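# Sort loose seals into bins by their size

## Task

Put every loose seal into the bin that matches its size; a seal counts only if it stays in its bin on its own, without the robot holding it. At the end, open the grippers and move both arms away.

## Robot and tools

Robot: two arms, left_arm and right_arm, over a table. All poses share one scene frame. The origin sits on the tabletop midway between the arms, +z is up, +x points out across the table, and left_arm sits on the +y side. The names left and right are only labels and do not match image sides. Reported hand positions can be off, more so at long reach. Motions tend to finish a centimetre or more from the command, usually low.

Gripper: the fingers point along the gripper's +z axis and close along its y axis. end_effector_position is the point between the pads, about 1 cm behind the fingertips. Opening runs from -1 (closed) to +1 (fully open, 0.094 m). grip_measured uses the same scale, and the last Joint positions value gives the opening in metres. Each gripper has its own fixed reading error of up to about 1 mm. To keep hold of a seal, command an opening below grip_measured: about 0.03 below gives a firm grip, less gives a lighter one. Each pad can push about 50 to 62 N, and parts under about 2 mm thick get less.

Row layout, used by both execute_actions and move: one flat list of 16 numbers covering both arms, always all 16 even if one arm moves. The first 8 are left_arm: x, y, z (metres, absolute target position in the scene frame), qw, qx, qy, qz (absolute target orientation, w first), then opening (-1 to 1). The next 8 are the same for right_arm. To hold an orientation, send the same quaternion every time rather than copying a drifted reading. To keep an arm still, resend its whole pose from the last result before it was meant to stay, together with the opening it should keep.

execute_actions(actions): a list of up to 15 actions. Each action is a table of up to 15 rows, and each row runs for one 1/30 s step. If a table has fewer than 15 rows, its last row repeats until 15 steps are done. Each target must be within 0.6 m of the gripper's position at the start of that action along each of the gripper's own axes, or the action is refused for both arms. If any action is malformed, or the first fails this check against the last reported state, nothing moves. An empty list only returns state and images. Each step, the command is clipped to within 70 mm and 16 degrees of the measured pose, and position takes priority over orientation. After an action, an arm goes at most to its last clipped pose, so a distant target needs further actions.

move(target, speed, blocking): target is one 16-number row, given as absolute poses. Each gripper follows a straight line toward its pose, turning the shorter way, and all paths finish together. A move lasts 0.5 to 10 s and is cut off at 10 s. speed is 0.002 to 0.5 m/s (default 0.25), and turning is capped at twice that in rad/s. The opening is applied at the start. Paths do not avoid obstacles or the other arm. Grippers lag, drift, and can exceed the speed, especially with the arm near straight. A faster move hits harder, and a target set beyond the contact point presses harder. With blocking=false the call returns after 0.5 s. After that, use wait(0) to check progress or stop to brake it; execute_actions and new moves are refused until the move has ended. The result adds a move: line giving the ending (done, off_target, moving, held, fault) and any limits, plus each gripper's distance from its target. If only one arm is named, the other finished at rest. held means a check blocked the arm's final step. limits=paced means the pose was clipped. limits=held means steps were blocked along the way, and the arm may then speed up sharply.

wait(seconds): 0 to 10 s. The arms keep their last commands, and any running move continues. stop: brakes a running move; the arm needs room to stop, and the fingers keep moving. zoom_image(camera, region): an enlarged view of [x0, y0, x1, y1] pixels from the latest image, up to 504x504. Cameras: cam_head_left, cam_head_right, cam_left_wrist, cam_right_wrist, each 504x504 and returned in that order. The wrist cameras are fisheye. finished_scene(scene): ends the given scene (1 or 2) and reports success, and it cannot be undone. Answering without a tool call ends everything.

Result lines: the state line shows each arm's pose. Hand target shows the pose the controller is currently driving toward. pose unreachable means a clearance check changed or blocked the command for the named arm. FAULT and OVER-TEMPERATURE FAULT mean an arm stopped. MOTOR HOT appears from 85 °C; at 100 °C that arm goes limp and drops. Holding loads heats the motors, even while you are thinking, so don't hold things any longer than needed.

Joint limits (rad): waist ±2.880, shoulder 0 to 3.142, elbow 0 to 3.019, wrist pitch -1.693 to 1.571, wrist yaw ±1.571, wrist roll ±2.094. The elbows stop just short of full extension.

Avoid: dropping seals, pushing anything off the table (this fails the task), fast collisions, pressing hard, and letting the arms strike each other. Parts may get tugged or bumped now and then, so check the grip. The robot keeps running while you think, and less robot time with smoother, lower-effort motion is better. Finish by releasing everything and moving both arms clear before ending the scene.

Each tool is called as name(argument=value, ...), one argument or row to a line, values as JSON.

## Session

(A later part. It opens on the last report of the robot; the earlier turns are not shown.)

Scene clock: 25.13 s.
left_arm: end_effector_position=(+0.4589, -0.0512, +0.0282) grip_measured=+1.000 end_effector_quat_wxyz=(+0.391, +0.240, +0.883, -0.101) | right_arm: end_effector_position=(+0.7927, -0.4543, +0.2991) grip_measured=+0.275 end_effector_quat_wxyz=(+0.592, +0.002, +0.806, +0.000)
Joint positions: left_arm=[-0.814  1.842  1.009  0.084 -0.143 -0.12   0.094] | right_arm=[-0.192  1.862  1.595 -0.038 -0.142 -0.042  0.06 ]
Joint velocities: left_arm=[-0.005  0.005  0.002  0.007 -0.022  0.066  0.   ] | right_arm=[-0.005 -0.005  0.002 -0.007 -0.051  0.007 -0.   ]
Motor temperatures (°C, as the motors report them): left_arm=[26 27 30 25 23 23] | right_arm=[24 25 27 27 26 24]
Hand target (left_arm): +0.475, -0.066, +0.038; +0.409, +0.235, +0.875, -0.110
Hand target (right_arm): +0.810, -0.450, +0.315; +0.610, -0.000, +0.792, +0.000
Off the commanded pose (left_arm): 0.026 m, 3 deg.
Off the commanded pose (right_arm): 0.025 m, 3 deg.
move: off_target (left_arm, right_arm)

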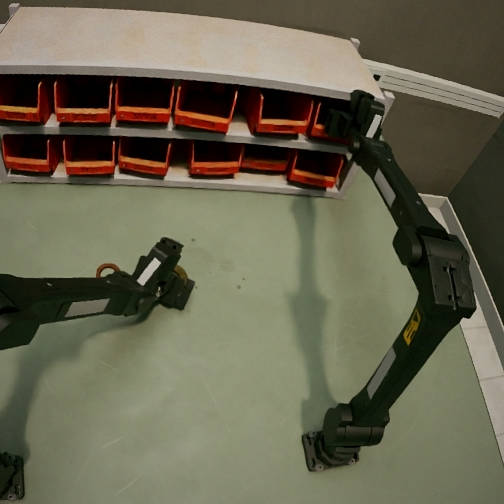

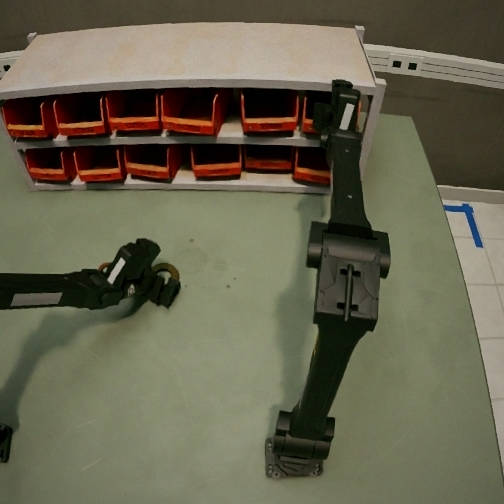

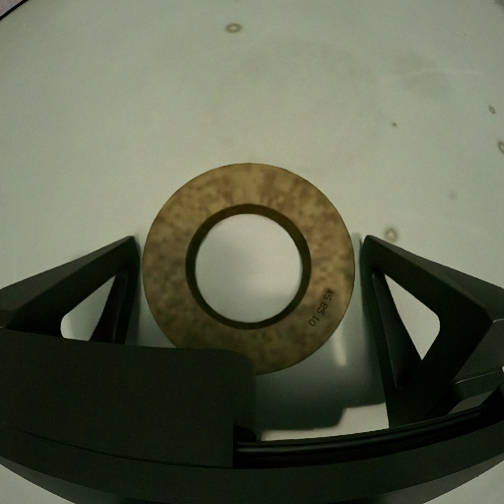

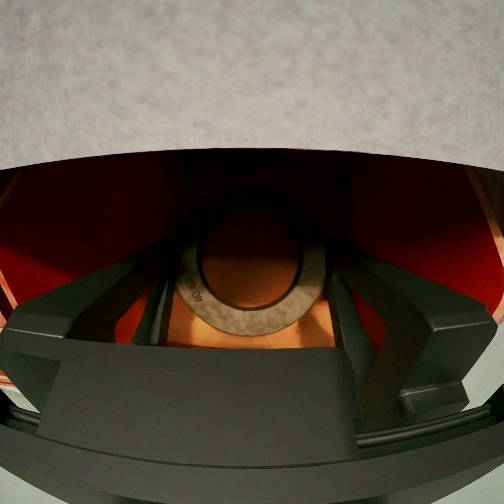

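move(
  target=[0.477,-0.067,0.037,0.409,0.235,0.875,-0.11,0.74,0.812,-0.45,0.315,0.61,0,0.792,0,0.42],
  speed=0.04,
)

move(
  target=[0.47,-0.05,0.11,0.409,0.235,0.875,-0.11,0.74,0.68,-0.45,0.335,0.61,0,0.792,0,0.42],
  speed=0.13,
)

move(
  target=[0.68,0.185,0.365,0.59,0,0.807,0,0.74,0.42,-0.08,0.12,0.409,-0.235,0.875,0.11,0.8],
)

Scene clock: 27.80 s.
left_arm: end_effector_position=(+0.4589, -0.0512, +0.0282) grip_measured=+0.772 end_effector_quat_wxyz=(+0.391, +0.240, +0.883, -0.101) | right_arm: end_effector_position=(+0.7927, -0.4544, +0.2991) grip_measured=+0.419 end_effector_quat_wxyz=(+0.592, +0.002, +0.806, -0.000)
Joint positions: left_arm=[-0.814  1.842  1.009  0.084 -0.143 -0.12   0.083] | right_arm=[-0.192  1.862  1.595 -0.038 -0.142 -0.042  0.067]
Joint velocities: left_arm=[-0.015 -0.005 -0.007 -0.012 -0.037 -0.007 -0.001] | right_arm=[-0.024 -0.015 -0.007 -0.002 -0.037  0.022 -0.   ]
Motor temperatures (°C, as the motors report them): left_arm=[26 28 30 25 23 23] | right_arm=[24 25 27 27 26 24]
Hand target (left_arm): +0.475, -0.066, +0.038; +0.409, +0.235, +0.875, -0.110
Hand target (right_arm): +0.810, -0.450, +0.315; +0.610, -0.000, +0.792, +0.000
Off the commanded pose (left_arm): 0.026 m, 3 deg.
Off the commanded pose (right_arm): 0.025 m, 3 deg.
move: off_target (left_arm, right_arm)

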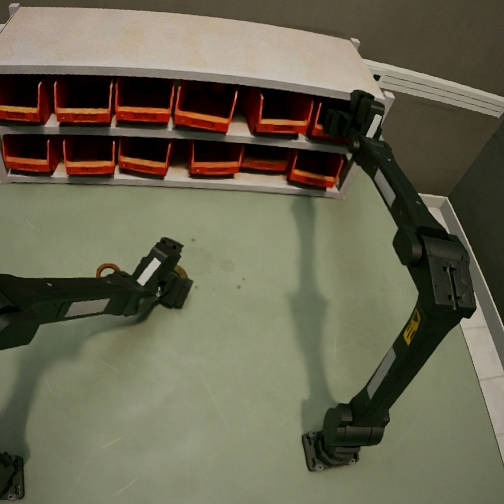

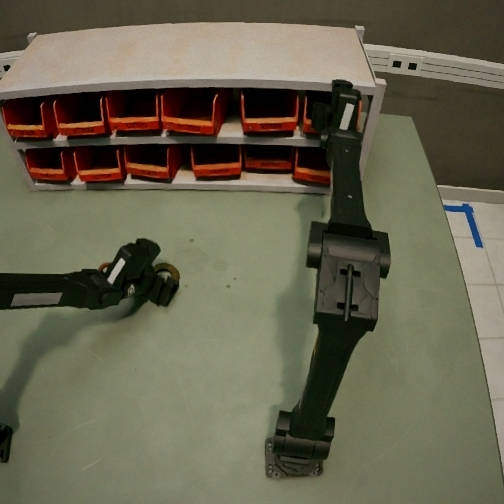

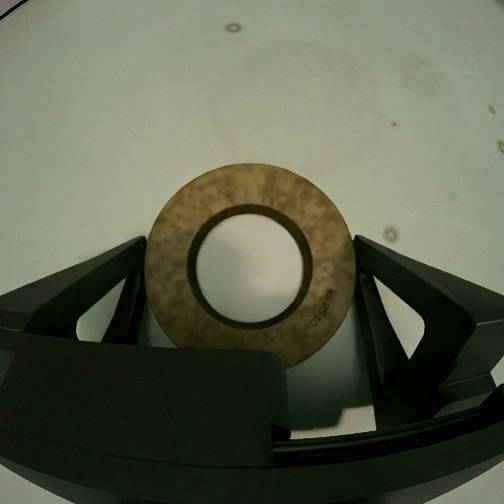

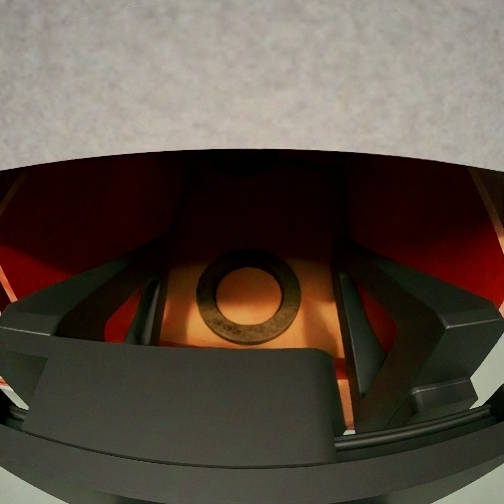

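Scene clock: 29.13 s.
left_arm: end_effector_position=(+0.4500, -0.0398, +0.0703) grip_measured=+0.772 end_effector_quat_wxyz=(+0.379, +0.241, +0.888, -0.098) | right_arm: end_effector_position=(+0.6810, -0.4446, +0.3297) grip_measured=+0.419 end_effector_quat_wxyz=(+0.602, +0.001, +0.799, +0.004)
Joint positions: left_arm=[-0.807  1.73   1.009 -0.053 -0.135 -0.12   0.083] | right_arm=[-0.209  1.56   1.263  0.013 -0.166 -0.04   0.067]
Joint velocities: left_arm=[-0.015 -0.005 -0.032 -0.002  0.022  0.007 -0.   ] | right_arm=[ 0.005 -0.005 -0.012  0.007 -0.007  0.051  0.   ]
Motor temperatures (°C, as the motors report them): left_arm=[26 28 30 25 23 23] | right_arm=[24 25 27 27 26 24]
Hand target (left_arm): +0.468, -0.048, +0.111; +0.409, +0.235, +0.875, -0.110
Hand target (right_arm): +0.680, -0.449, +0.337; +0.610, -0.000, +0.792, -0.000
Off the commanded pose (left_arm): 0.046 m, 4 deg.
Off the commanded pose (right_arm): 0.008 m, 1 deg.
move: off_target (left_arm)

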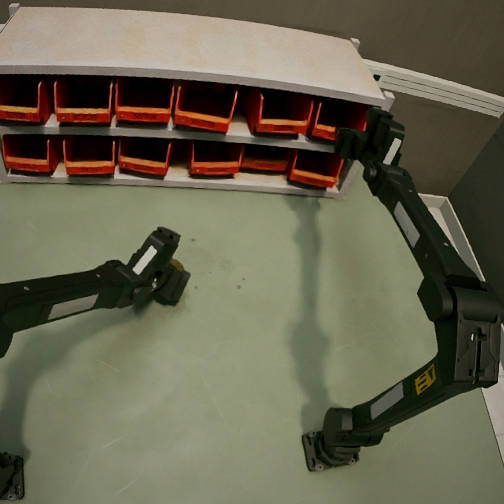

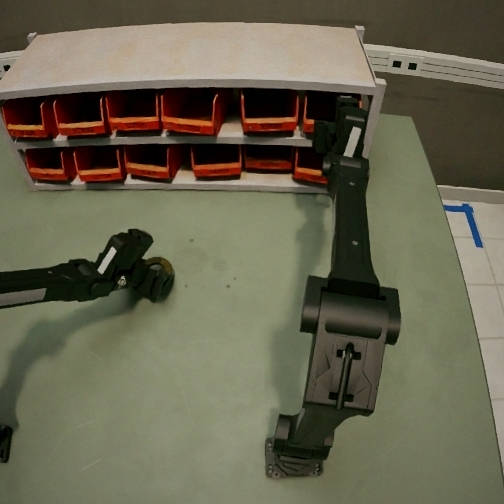

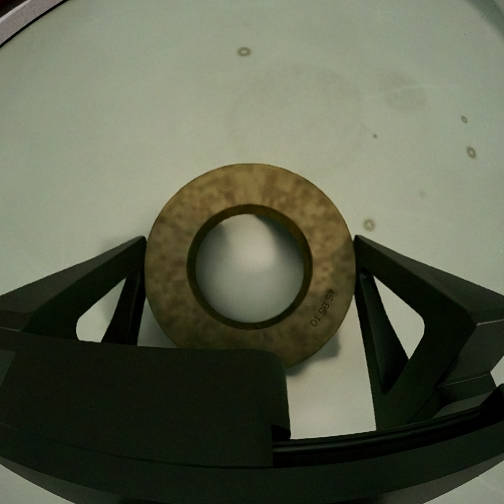

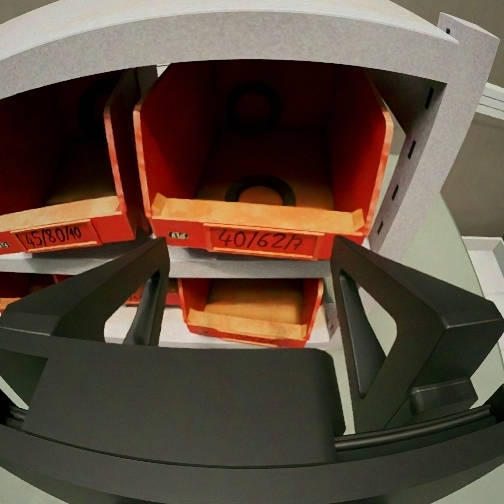

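Scene clock: 32.13 s.
left_arm: end_effector_position=(+0.6644, +0.1884, +0.3387) grip_measured=+0.772 end_effector_quat_wxyz=(+0.573, +0.002, +0.820, +0.008) | right_arm: end_effector_position=(+0.4227, -0.0679, +0.1265) grip_measured=+0.799 end_effector_quat_wxyz=(+0.413, -0.235, +0.872, +0.117)
Joint positions: left_arm=[-0.379  1.627  1.416 -0.153 -0.27  -0.086  0.083] | right_arm=[ 0.584  1.386  0.729 -0.029  0.065  0.067  0.085]
Joint velocities: left_arm=[-0.005 -0.005 -0.002 -0.007  0.066 -0.037  0.   ] | right_arm=[-0.005 -0.005  0.017 -0.017 -0.095  0.066  0.001]
Motor temperatures (°C, as the motors report them): left_arm=[26 28 30 25 23 23] | right_arm=[24 25 27 27 26 24]
Hand target (left_arm): +0.675, +0.188, +0.368; +0.590, +0.001, +0.807, +0.005
Hand target (right_arm): +0.424, -0.071, +0.120; +0.406, -0.230, +0.877, +0.114
Off the commanded pose (left_arm): 0.031 m, 3 deg.
Off the commanded pose (right_arm): 0.014 m, 1 deg.
move: off_target (left_arm, right_arm); limits=paced

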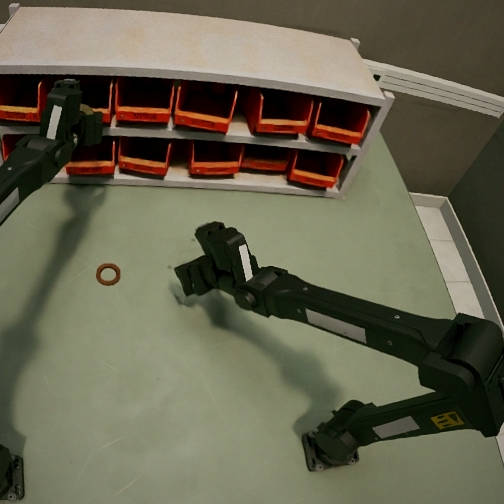

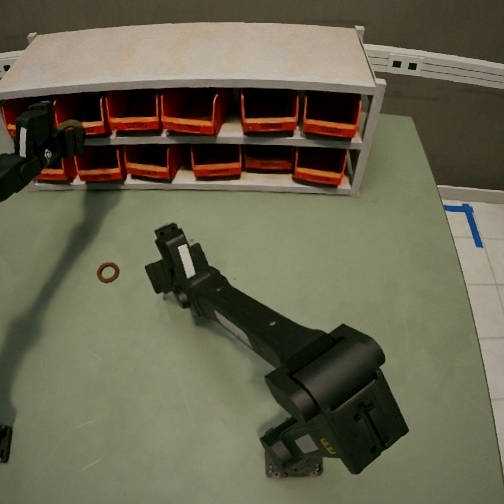

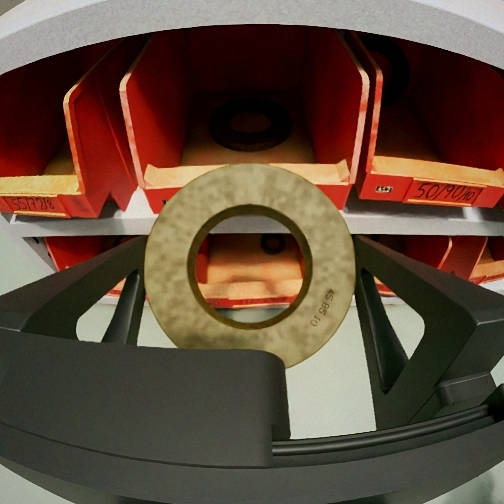

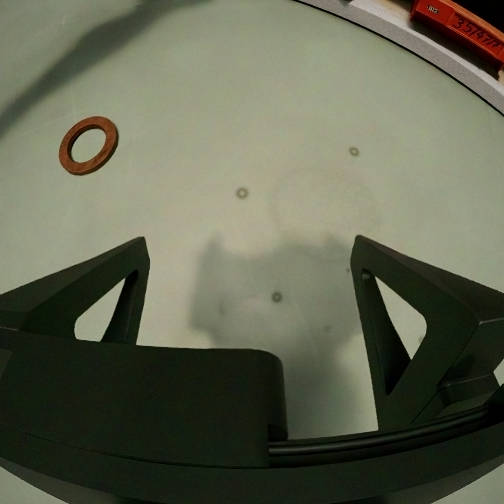

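move(
  target=[0.78,0.195,0.367,0.61,0,0.792,0,0.74,0.46,0.14,0.065,0.409,-0.235,0.875,0.11,0.8],
  speed=0.15,
)

Scene clock: 34.77 s.
left_arm: end_effector_position=(+0.7622, +0.1913, +0.3307) grip_measured=+0.772 end_effector_quat_wxyz=(+0.587, +0.001, +0.809, +0.001) | right_arm: end_effector_position=(+0.4505, +0.1267, +0.0522) grip_measured=+0.799 end_effector_quat_wxyz=(+0.400, -0.240, +0.878, +0.105)
Joint positions: left_arm=[-0.332  1.87   1.701 -0.153 -0.218 -0.07   0.083] | right_arm=[ 0.854  1.875  1.144 -0.022  0.276  0.24   0.085]
Joint velocities: left_arm=[-0.015 -0.024  0.017  0.002  0.022 -0.051 -0.001] | right_arm=[-0.015  0.005 -0.022  0.007 -0.022 -0.066  0.001]
Motor temperatures (°C, as the motors report them): left_arm=[26 28 31 25 23 23] | right_arm=[24 25 27 27 26 24]
Hand target (left_arm): +0.775, +0.195, +0.367; +0.611, -0.000, +0.792, +0.001
Hand target (right_arm): +0.460, +0.140, +0.062; +0.407, -0.234, +0.876, +0.111
Off the commanded pose (left_arm): 0.041 m, 3 deg.
Off the commanded pose (right_arm): 0.021 m, 1 deg.
move: off_target (left_arm, right_arm)

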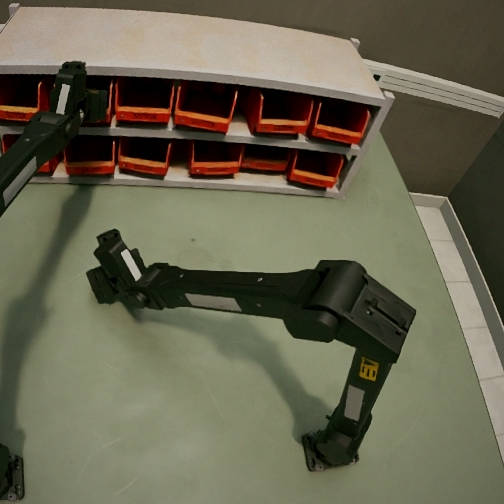

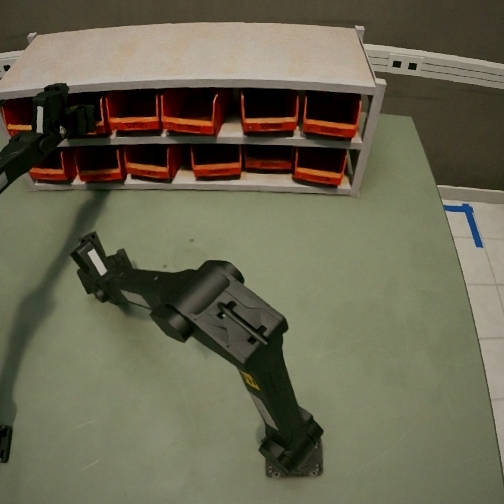

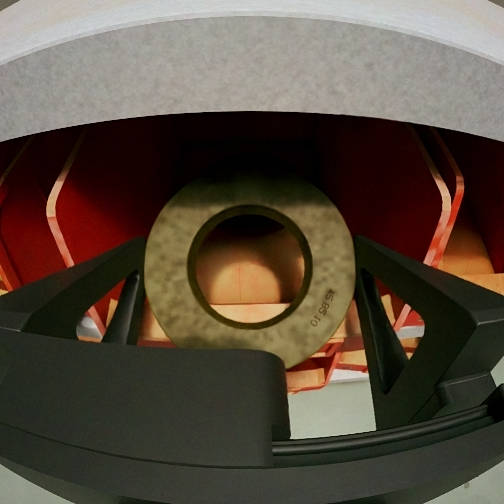

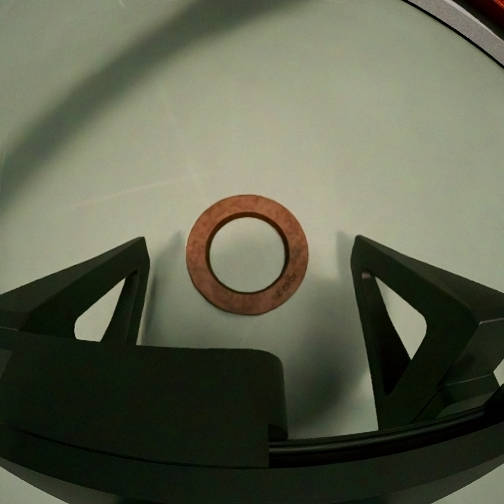

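move(
  target=[0.815,0.195,0.37,0.61,0,0.792,0,0.74,0.47,0.146,0.023,0.409,-0.235,0.875,0.11,0.8],
  speed=0.05,
)

Scene clock: 37.23 s.
left_arm: end_effector_position=(+0.7980, +0.1904, +0.3366) grip_measured=+0.772 end_effector_quat_wxyz=(+0.589, +0.001, +0.808, -0.001) | right_arm: end_effector_position=(+0.4551, +0.1325, +0.0180) grip_measured=+0.799 end_effector_quat_wxyz=(+0.397, -0.241, +0.880, +0.103)
Joint positions: left_arm=[-0.321  1.965  1.855 -0.207 -0.206 -0.067  0.083] | right_arm=[0.854 1.953 1.157 0.034 0.276 0.241 0.085]
Joint velocities: left_arm=[-0.005 -0.015 -0.007 -0.012  0.037 -0.037  0.001] | right_arm=[-0.015 -0.015 -0.007 -0.017 -0.022  0.007 -0.   ]
Motor temperatures (°C, as the motors report them): left_arm=[26 28 32 25 23 23] | right_arm=[24 25 27 27 26 24]
Hand target (left_arm): +0.810, +0.195, +0.370; +0.611, -0.000, +0.792, +0.000
Hand target (right_arm): +0.469, +0.145, +0.023; +0.409, -0.235, +0.875, +0.110
Off the commanded pose (left_arm): 0.038 m, 3 deg.
Off the commanded pose (right_arm): 0.021 m, 2 deg.
move: off_target (left_arm, right_arm)

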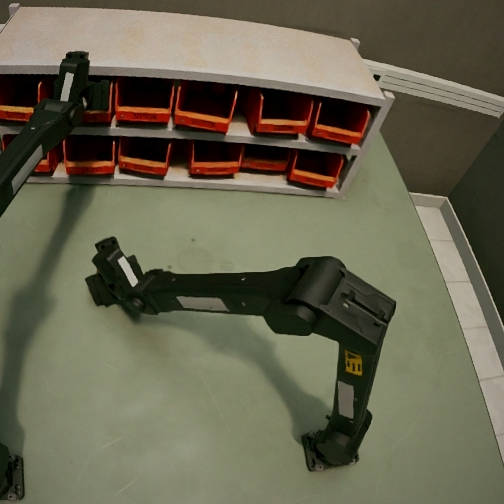

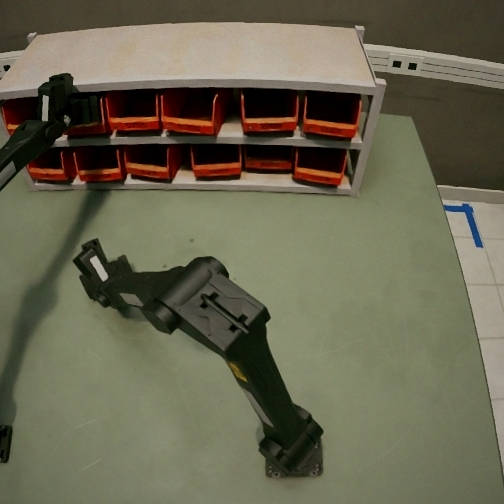

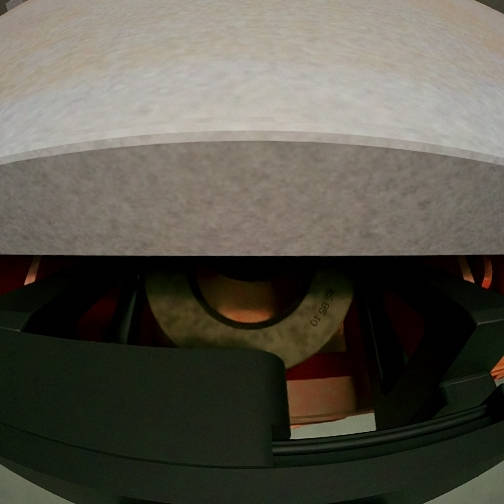

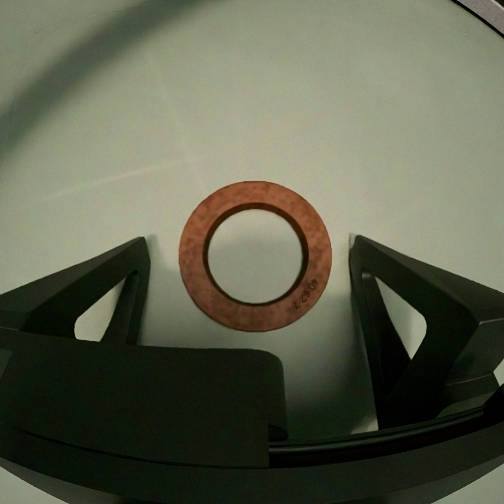

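move(
  target=[0.815,0.195,0.37,0.61,0,0.792,0,0.88,0.472,0.147,0.018,0.409,-0.235,0.875,0.11,0.245],
  speed=0.05,
)

move(
  target=[0.69,0.195,0.355,0.61,0,0.792,0,0.88,0.46,0.10,0.08,0.409,-0.235,0.875,0.11,0.245],
  speed=0.13,
)

Scene clock: 39.53 s.
left_arm: end_effector_position=(+0.7991, +0.1900, +0.3425) grip_measured=+0.878 end_effector_quat_wxyz=(+0.593, +0.001, +0.805, -0.002) | right_arm: end_effector_position=(+0.4556, +0.1329, +0.0173) grip_measured=+0.268 end_effector_quat_wxyz=(+0.398, -0.240, +0.879, +0.103)
Joint positions: left_arm=[-0.321  1.965  1.865 -0.208 -0.205 -0.067  0.088] | right_arm=[0.854 1.956 1.157 0.04  0.277 0.241 0.06 ]
Joint velocities: left_arm=[ 0.005 -0.005  0.002  0.017 -0.007  0.007 -0.001] | right_arm=[-0.005 -0.015 -0.002 -0.007  0.007 -0.051 -0.001]
Motor temperatures (°C, as the motors report them): left_arm=[26 28 32 25 23 23] | right_arm=[24 25 27 27 26 24]
Hand target (left_arm): +0.811, +0.196, +0.370; +0.611, -0.000, +0.792, +0.000
Hand target (right_arm): +0.471, +0.145, +0.018; +0.409, -0.235, +0.875, +0.110
Off the commanded pose (left_arm): 0.032 m, 2 deg.
Off the commanded pose (right_arm): 0.022 m, 2 deg.
move: off_target (left_arm, right_arm)

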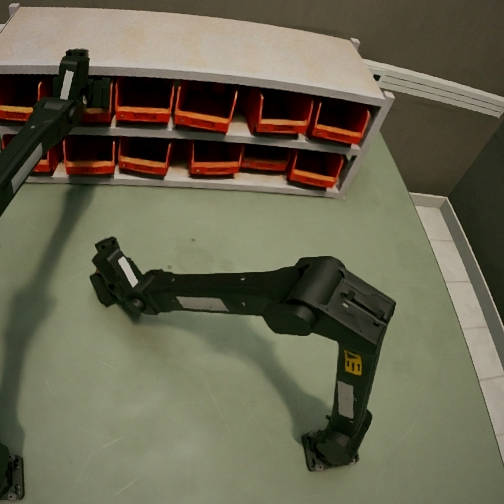

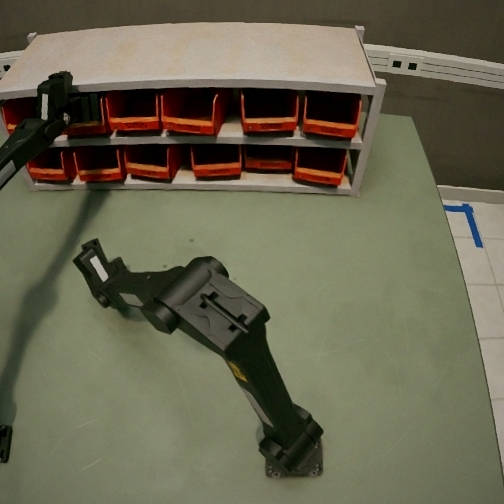

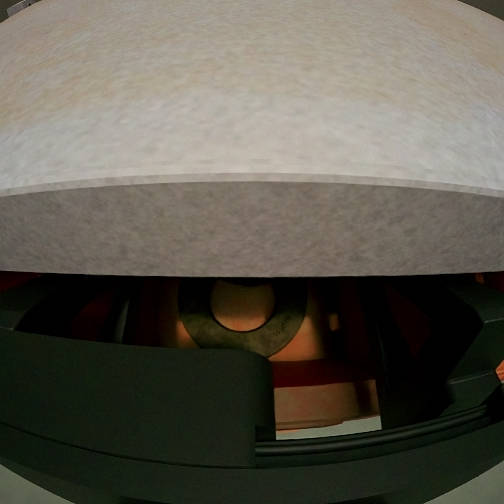

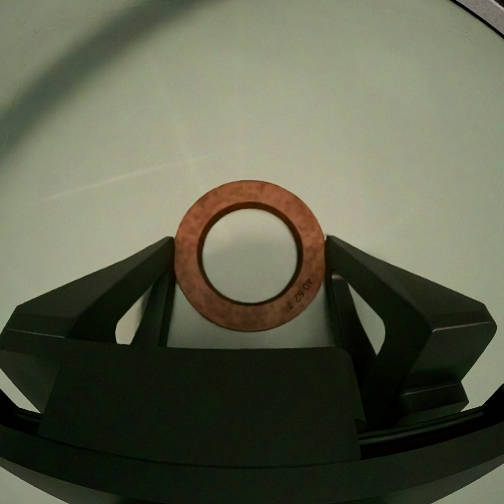

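Scene clock: 40.83 s.
left_arm: end_effector_position=(+0.6969, +0.2001, +0.3288) grip_measured=+0.878 end_effector_quat_wxyz=(+0.590, -0.001, +0.807, +0.004) | right_arm: end_effector_position=(+0.4586, +0.1037, +0.0755) grip_measured=+0.268 end_effector_quat_wxyz=(+0.409, -0.234, +0.875, +0.111)
Joint positions: left_arm=[-0.345  1.702  1.457 -0.073 -0.239 -0.072  0.088] | right_arm=[ 0.815  1.809  1.104 -0.018  0.251  0.22   0.06 ]
Joint velocities: left_arm=[-0.015 -0.005 -0.012 -0.002 -0.051  0.022  0.   ] | right_arm=[-0.015 -0.005  0.002  0.017 -0.051 -0.066  0.   ]
Motor temperatures (°C, as the motors report them): left_arm=[26 28 32 25 23 23] | right_arm=[24 25 27 27 26 24]
Hand target (left_arm): +0.690, +0.197, +0.354; +0.610, -0.001, +0.793, -0.000
Hand target (right_arm): +0.460, +0.100, +0.081; +0.410, -0.235, +0.875, +0.110
Off the commanded pose (left_arm): 0.028 m, 3 deg.
Off the commanded pose (right_arm): 0.006 m, 0 deg.
move: off_target (left_arm)

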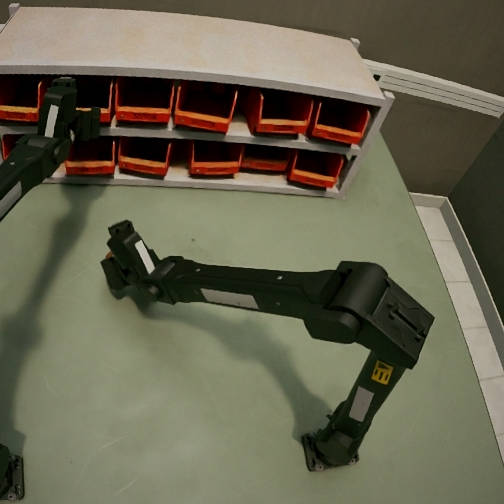

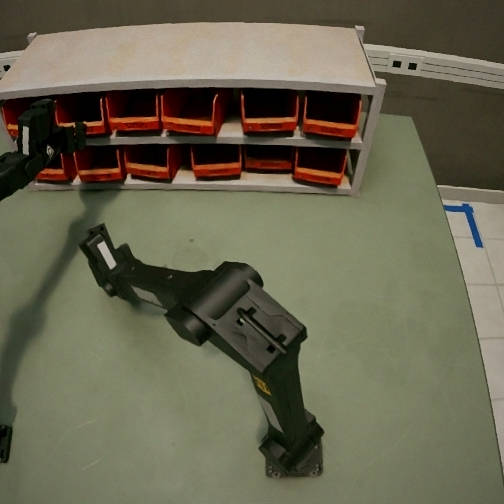

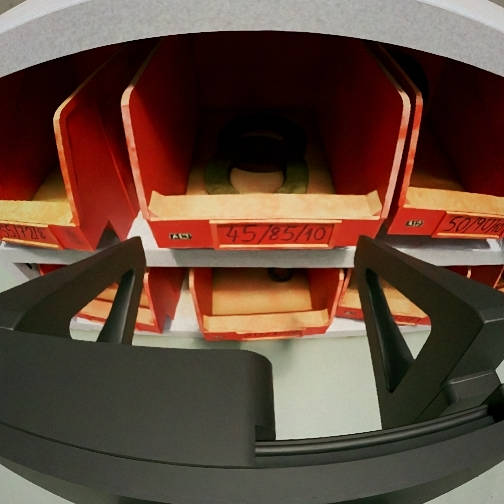

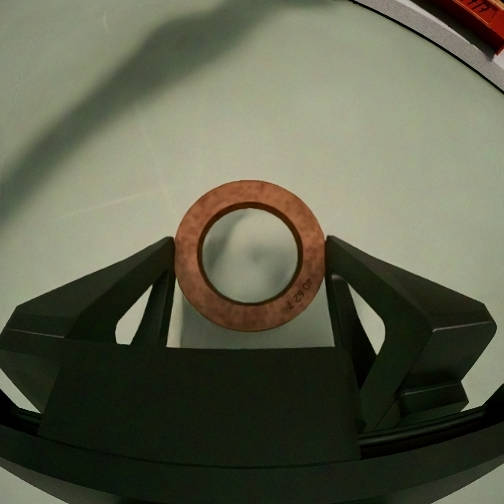

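move(
  target=[0.4,0.35,0.25,0.62,0,0.785,0,0.88,0.69,-0.44,0.345,0.6,0,0.8,0,0.245],
)

move(
  target=[0.4,0.35,0.25,0.62,0,0.785,0,0.88,0.81,-0.45,0.328,0.61,0,0.792,0,0.245],
  speed=0.08,
)

Scene clock: 44.73 s.
left_arm: end_effector_position=(+0.4045, +0.3529, +0.2387) grip_measured=+0.878 end_effector_quat_wxyz=(+0.607, -0.002, +0.794, -0.003) | right_arm: end_effector_position=(+0.6705, -0.4512, +0.3240) grip_measured=+0.268 end_effector_quat_wxyz=(+0.592, +0.001, +0.806, -0.002)
Joint positions: left_arm=[-0.047  0.952  0.476  0.21   0.055  0.008  0.088] | right_arm=[-0.222  1.541  1.24  -0.008 -0.168 -0.055  0.06 ]
Joint velocities: left_arm=[-0.005 -0.015 -0.017  0.017 -0.022 -0.037  0.   ] | right_arm=[ 0.005 -0.024 -0.017 -0.002 -0.066  0.051 -0.001]
Motor temperatures (°C, as the motors report them): left_arm=[26 28 31 25 23 23] | right_arm=[24 25 27 27 26 24]
Hand target (left_arm): +0.404, +0.355, +0.248; +0.620, +0.002, +0.785, +0.003
Hand target (right_arm): +0.684, -0.449, +0.347; +0.606, -0.005, +0.796, -0.002
Off the commanded pose (left_arm): 0.012 m, 2 deg.
Off the commanded pose (right_arm): 0.031 m, 1 deg.
move: off_target (left_arm, right_arm)

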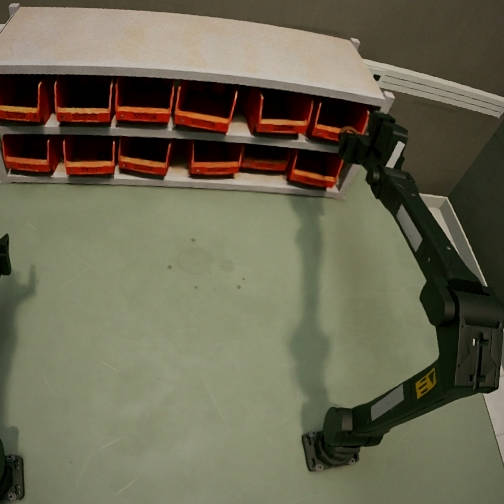

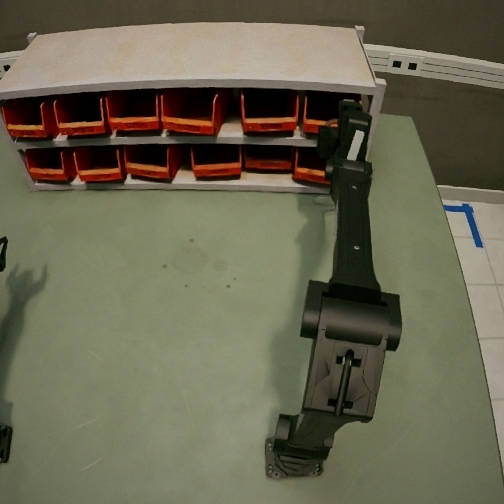

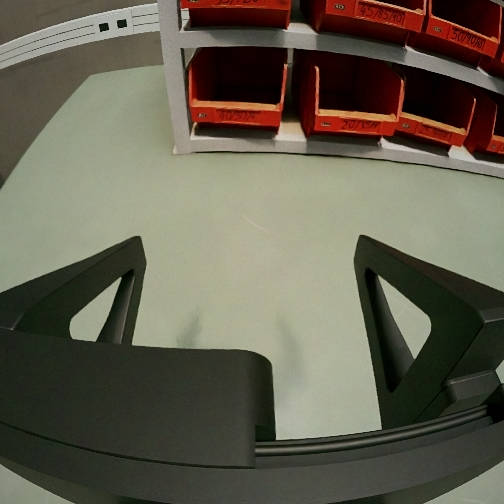

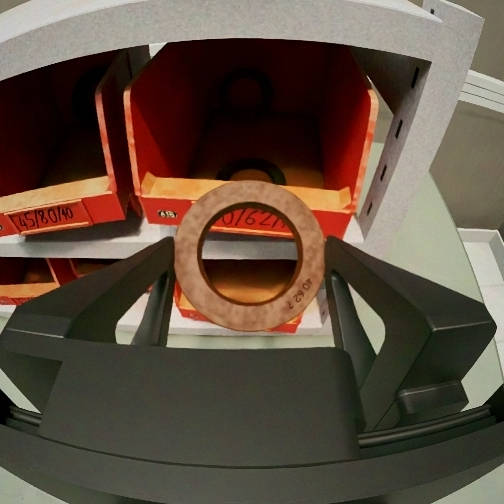

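Scene clock: 46.87 s.
left_arm: end_effector_position=(+0.4031, +0.3541, +0.2441) grip_measured=+0.878 end_effector_quat_wxyz=(+0.612, -0.004, +0.791, +0.001) | right_arm: end_effector_position=(+0.7937, -0.4547, +0.3019) grip_measured=+0.268 end_effector_quat_wxyz=(+0.595, +0.000, +0.804, -0.001)
Joint positions: left_arm=[-0.047  0.939  0.476  0.21   0.046  0.008  0.088] | right_arm=[-0.193  1.863  1.6   -0.037 -0.144 -0.045  0.06 ]
Joint velocities: left_arm=[-0.005 -0.015 -0.017  0.012 -0.037 -0.007  0.   ] | right_arm=[-0.015 -0.005  0.007  0.012 -0.037 -0.007  0.001]
Motor temperatures (°C, as the motors report them): left_arm=[26 28 31 25 23 23] | right_arm=[24 25 28 27 26 24]
Hand target (left_arm): +0.400, +0.350, +0.250; +0.620, -0.000, +0.785, -0.000
Hand target (right_arm): +0.807, -0.451, +0.326; +0.610, -0.000, +0.792, +0.000
Off the commanded pose (left_arm): 0.008 m, 1 deg.
Off the commanded pose (right_arm): 0.031 m, 2 deg.
move: off_target (right_arm)

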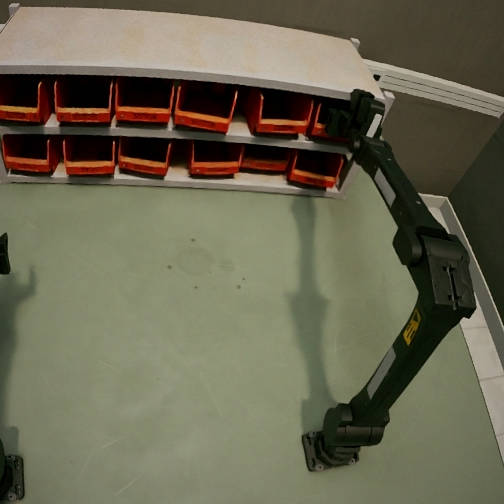

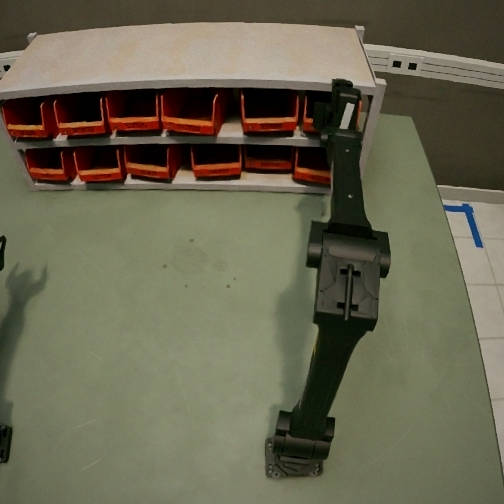

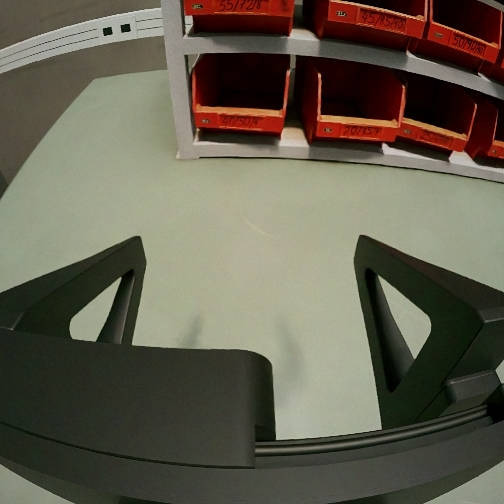

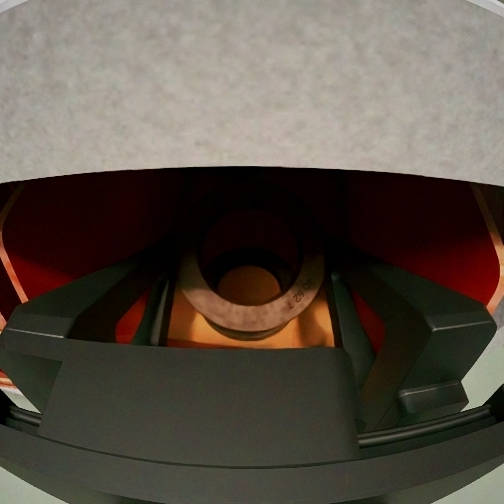

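move(
  target=[0.4,0.35,0.25,0.62,0,0.785,0,0.88,0.81,-0.45,0.328,0.61,0,0.792,0,0.42],
)

move(
  target=[0.4,0.35,0.25,0.62,0,0.785,0,0.88,0.53,-0.45,0.37,0.61,0,0.792,0,0.42],
  speed=0.18,
)

Scene clock: 48.90 s.
left_arm: end_effector_position=(+0.4031, +0.3541, +0.2441) grip_measured=+0.878 end_effector_quat_wxyz=(+0.612, -0.004, +0.791, +0.001) | right_arm: end_effector_position=(+0.7950, -0.4540, +0.3061) grip_measured=+0.419 end_effector_quat_wxyz=(+0.597, +0.000, +0.802, -0.001)
Joint positions: left_arm=[-0.047  0.939  0.476  0.21   0.046  0.008  0.088] | right_arm=[-0.192  1.863  1.608 -0.039 -0.142 -0.045  0.067]
Joint velocities: left_arm=[-0.005 -0.005  0.007  0.002 -0.007  0.022 -0.   ] | right_arm=[-0.005 -0.005  0.002  0.002 -0.022 -0.022  0.   ]
Motor temperatures (°C, as the motors report them): left_arm=[26 28 31 25 23 23] | right_arm=[24 25 28 27 26 24]
Hand target (left_arm): +0.400, +0.350, +0.250; +0.620, -0.000, +0.785, -0.000
Hand target (right_arm): +0.808, -0.450, +0.328; +0.610, -0.000, +0.792, +0.000
Off the commanded pose (left_arm): 0.008 m, 1 deg.
Off the commanded pose (right_arm): 0.027 m, 2 deg.
move: off_target (right_arm)

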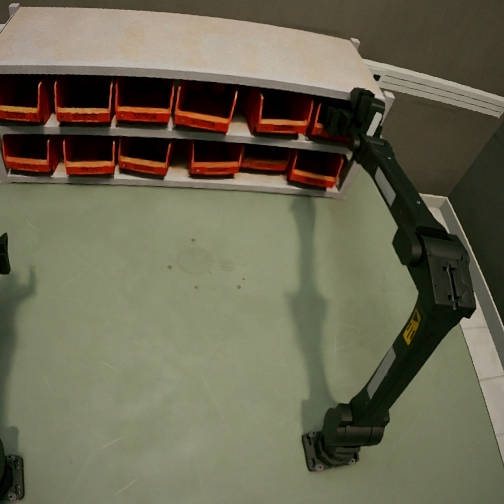

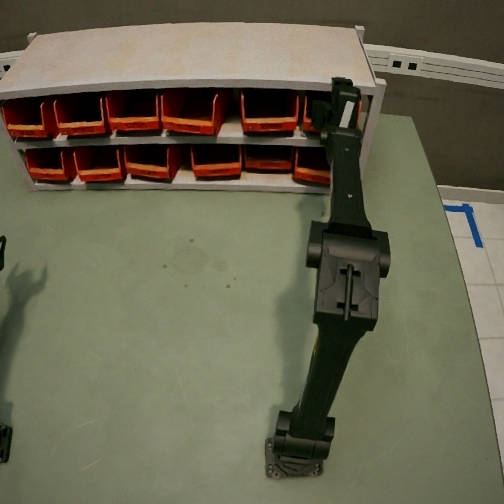

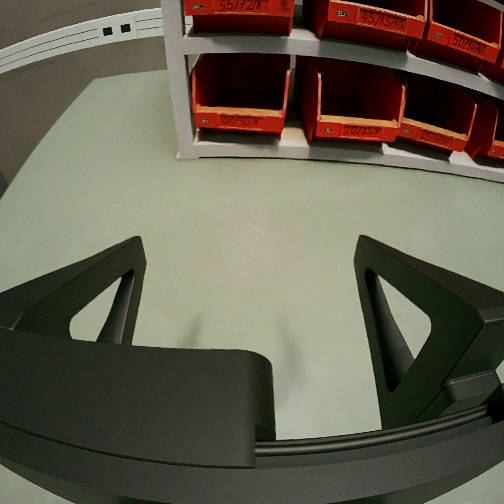

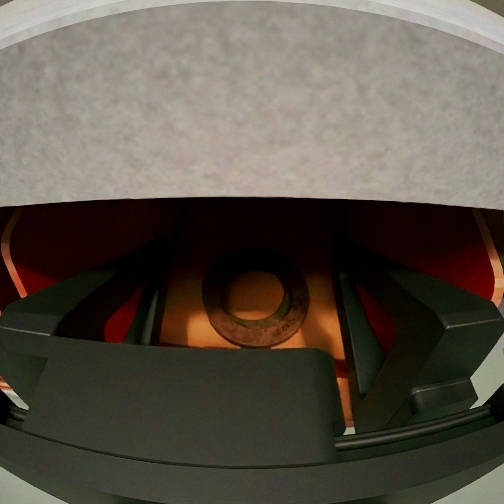

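Scene clock: 50.83 s.
left_arm: end_effector_position=(+0.4031, +0.3541, +0.2441) grip_measured=+0.878 end_effector_quat_wxyz=(+0.612, -0.004, +0.791, +0.001) | right_arm: end_effector_position=(+0.5307, -0.4441, +0.3785) grip_measured=+0.419 end_effector_quat_wxyz=(+0.616, +0.000, +0.788, +0.001)
Joint positions: left_arm=[-0.047  0.939  0.476  0.21   0.046  0.008  0.088] | right_arm=[-0.275  1.138  0.969 -0.082 -0.229 -0.056  0.067]
Joint velocities: left_arm=[ 0.005 -0.015  0.002  0.002 -0.051 -0.022 -0.001] | right_arm=[-0.015  0.015  0.007 -0.012  0.007  0.022  0.   ]
Motor temperatures (°C, as the motors report them): left_arm=[26 28 31 25 23 23] | right_arm=[24 25 28 27 26 24]
Hand target (left_arm): +0.400, +0.350, +0.250; +0.620, -0.000, +0.785, -0.000
Hand target (right_arm): +0.530, -0.447, +0.374; +0.610, -0.001, +0.792, -0.000
Off the commanded pose (left_arm): 0.008 m, 1 deg.
Off the commanded pose (right_arm): 0.010 m, 1 deg.
move: done

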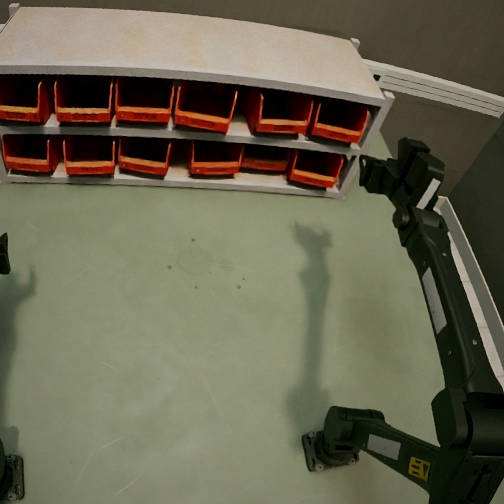

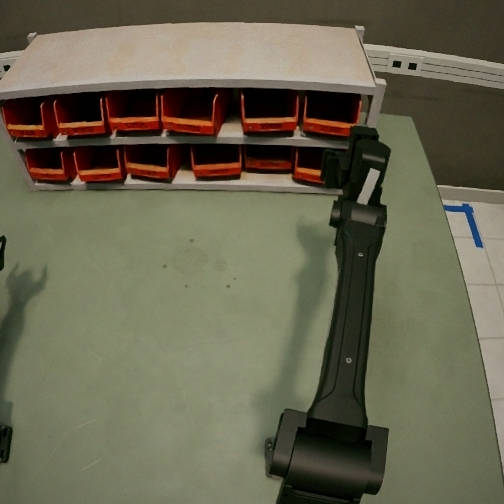

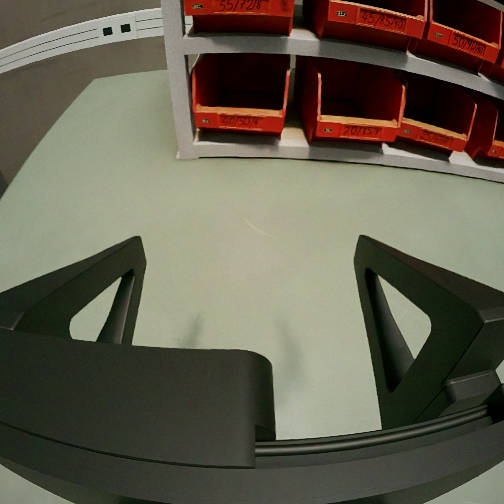

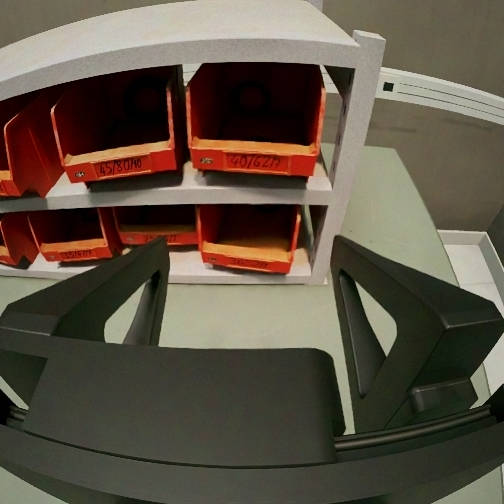

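finished_scene(
  scene=2,
)

The scene is finished: the task was done.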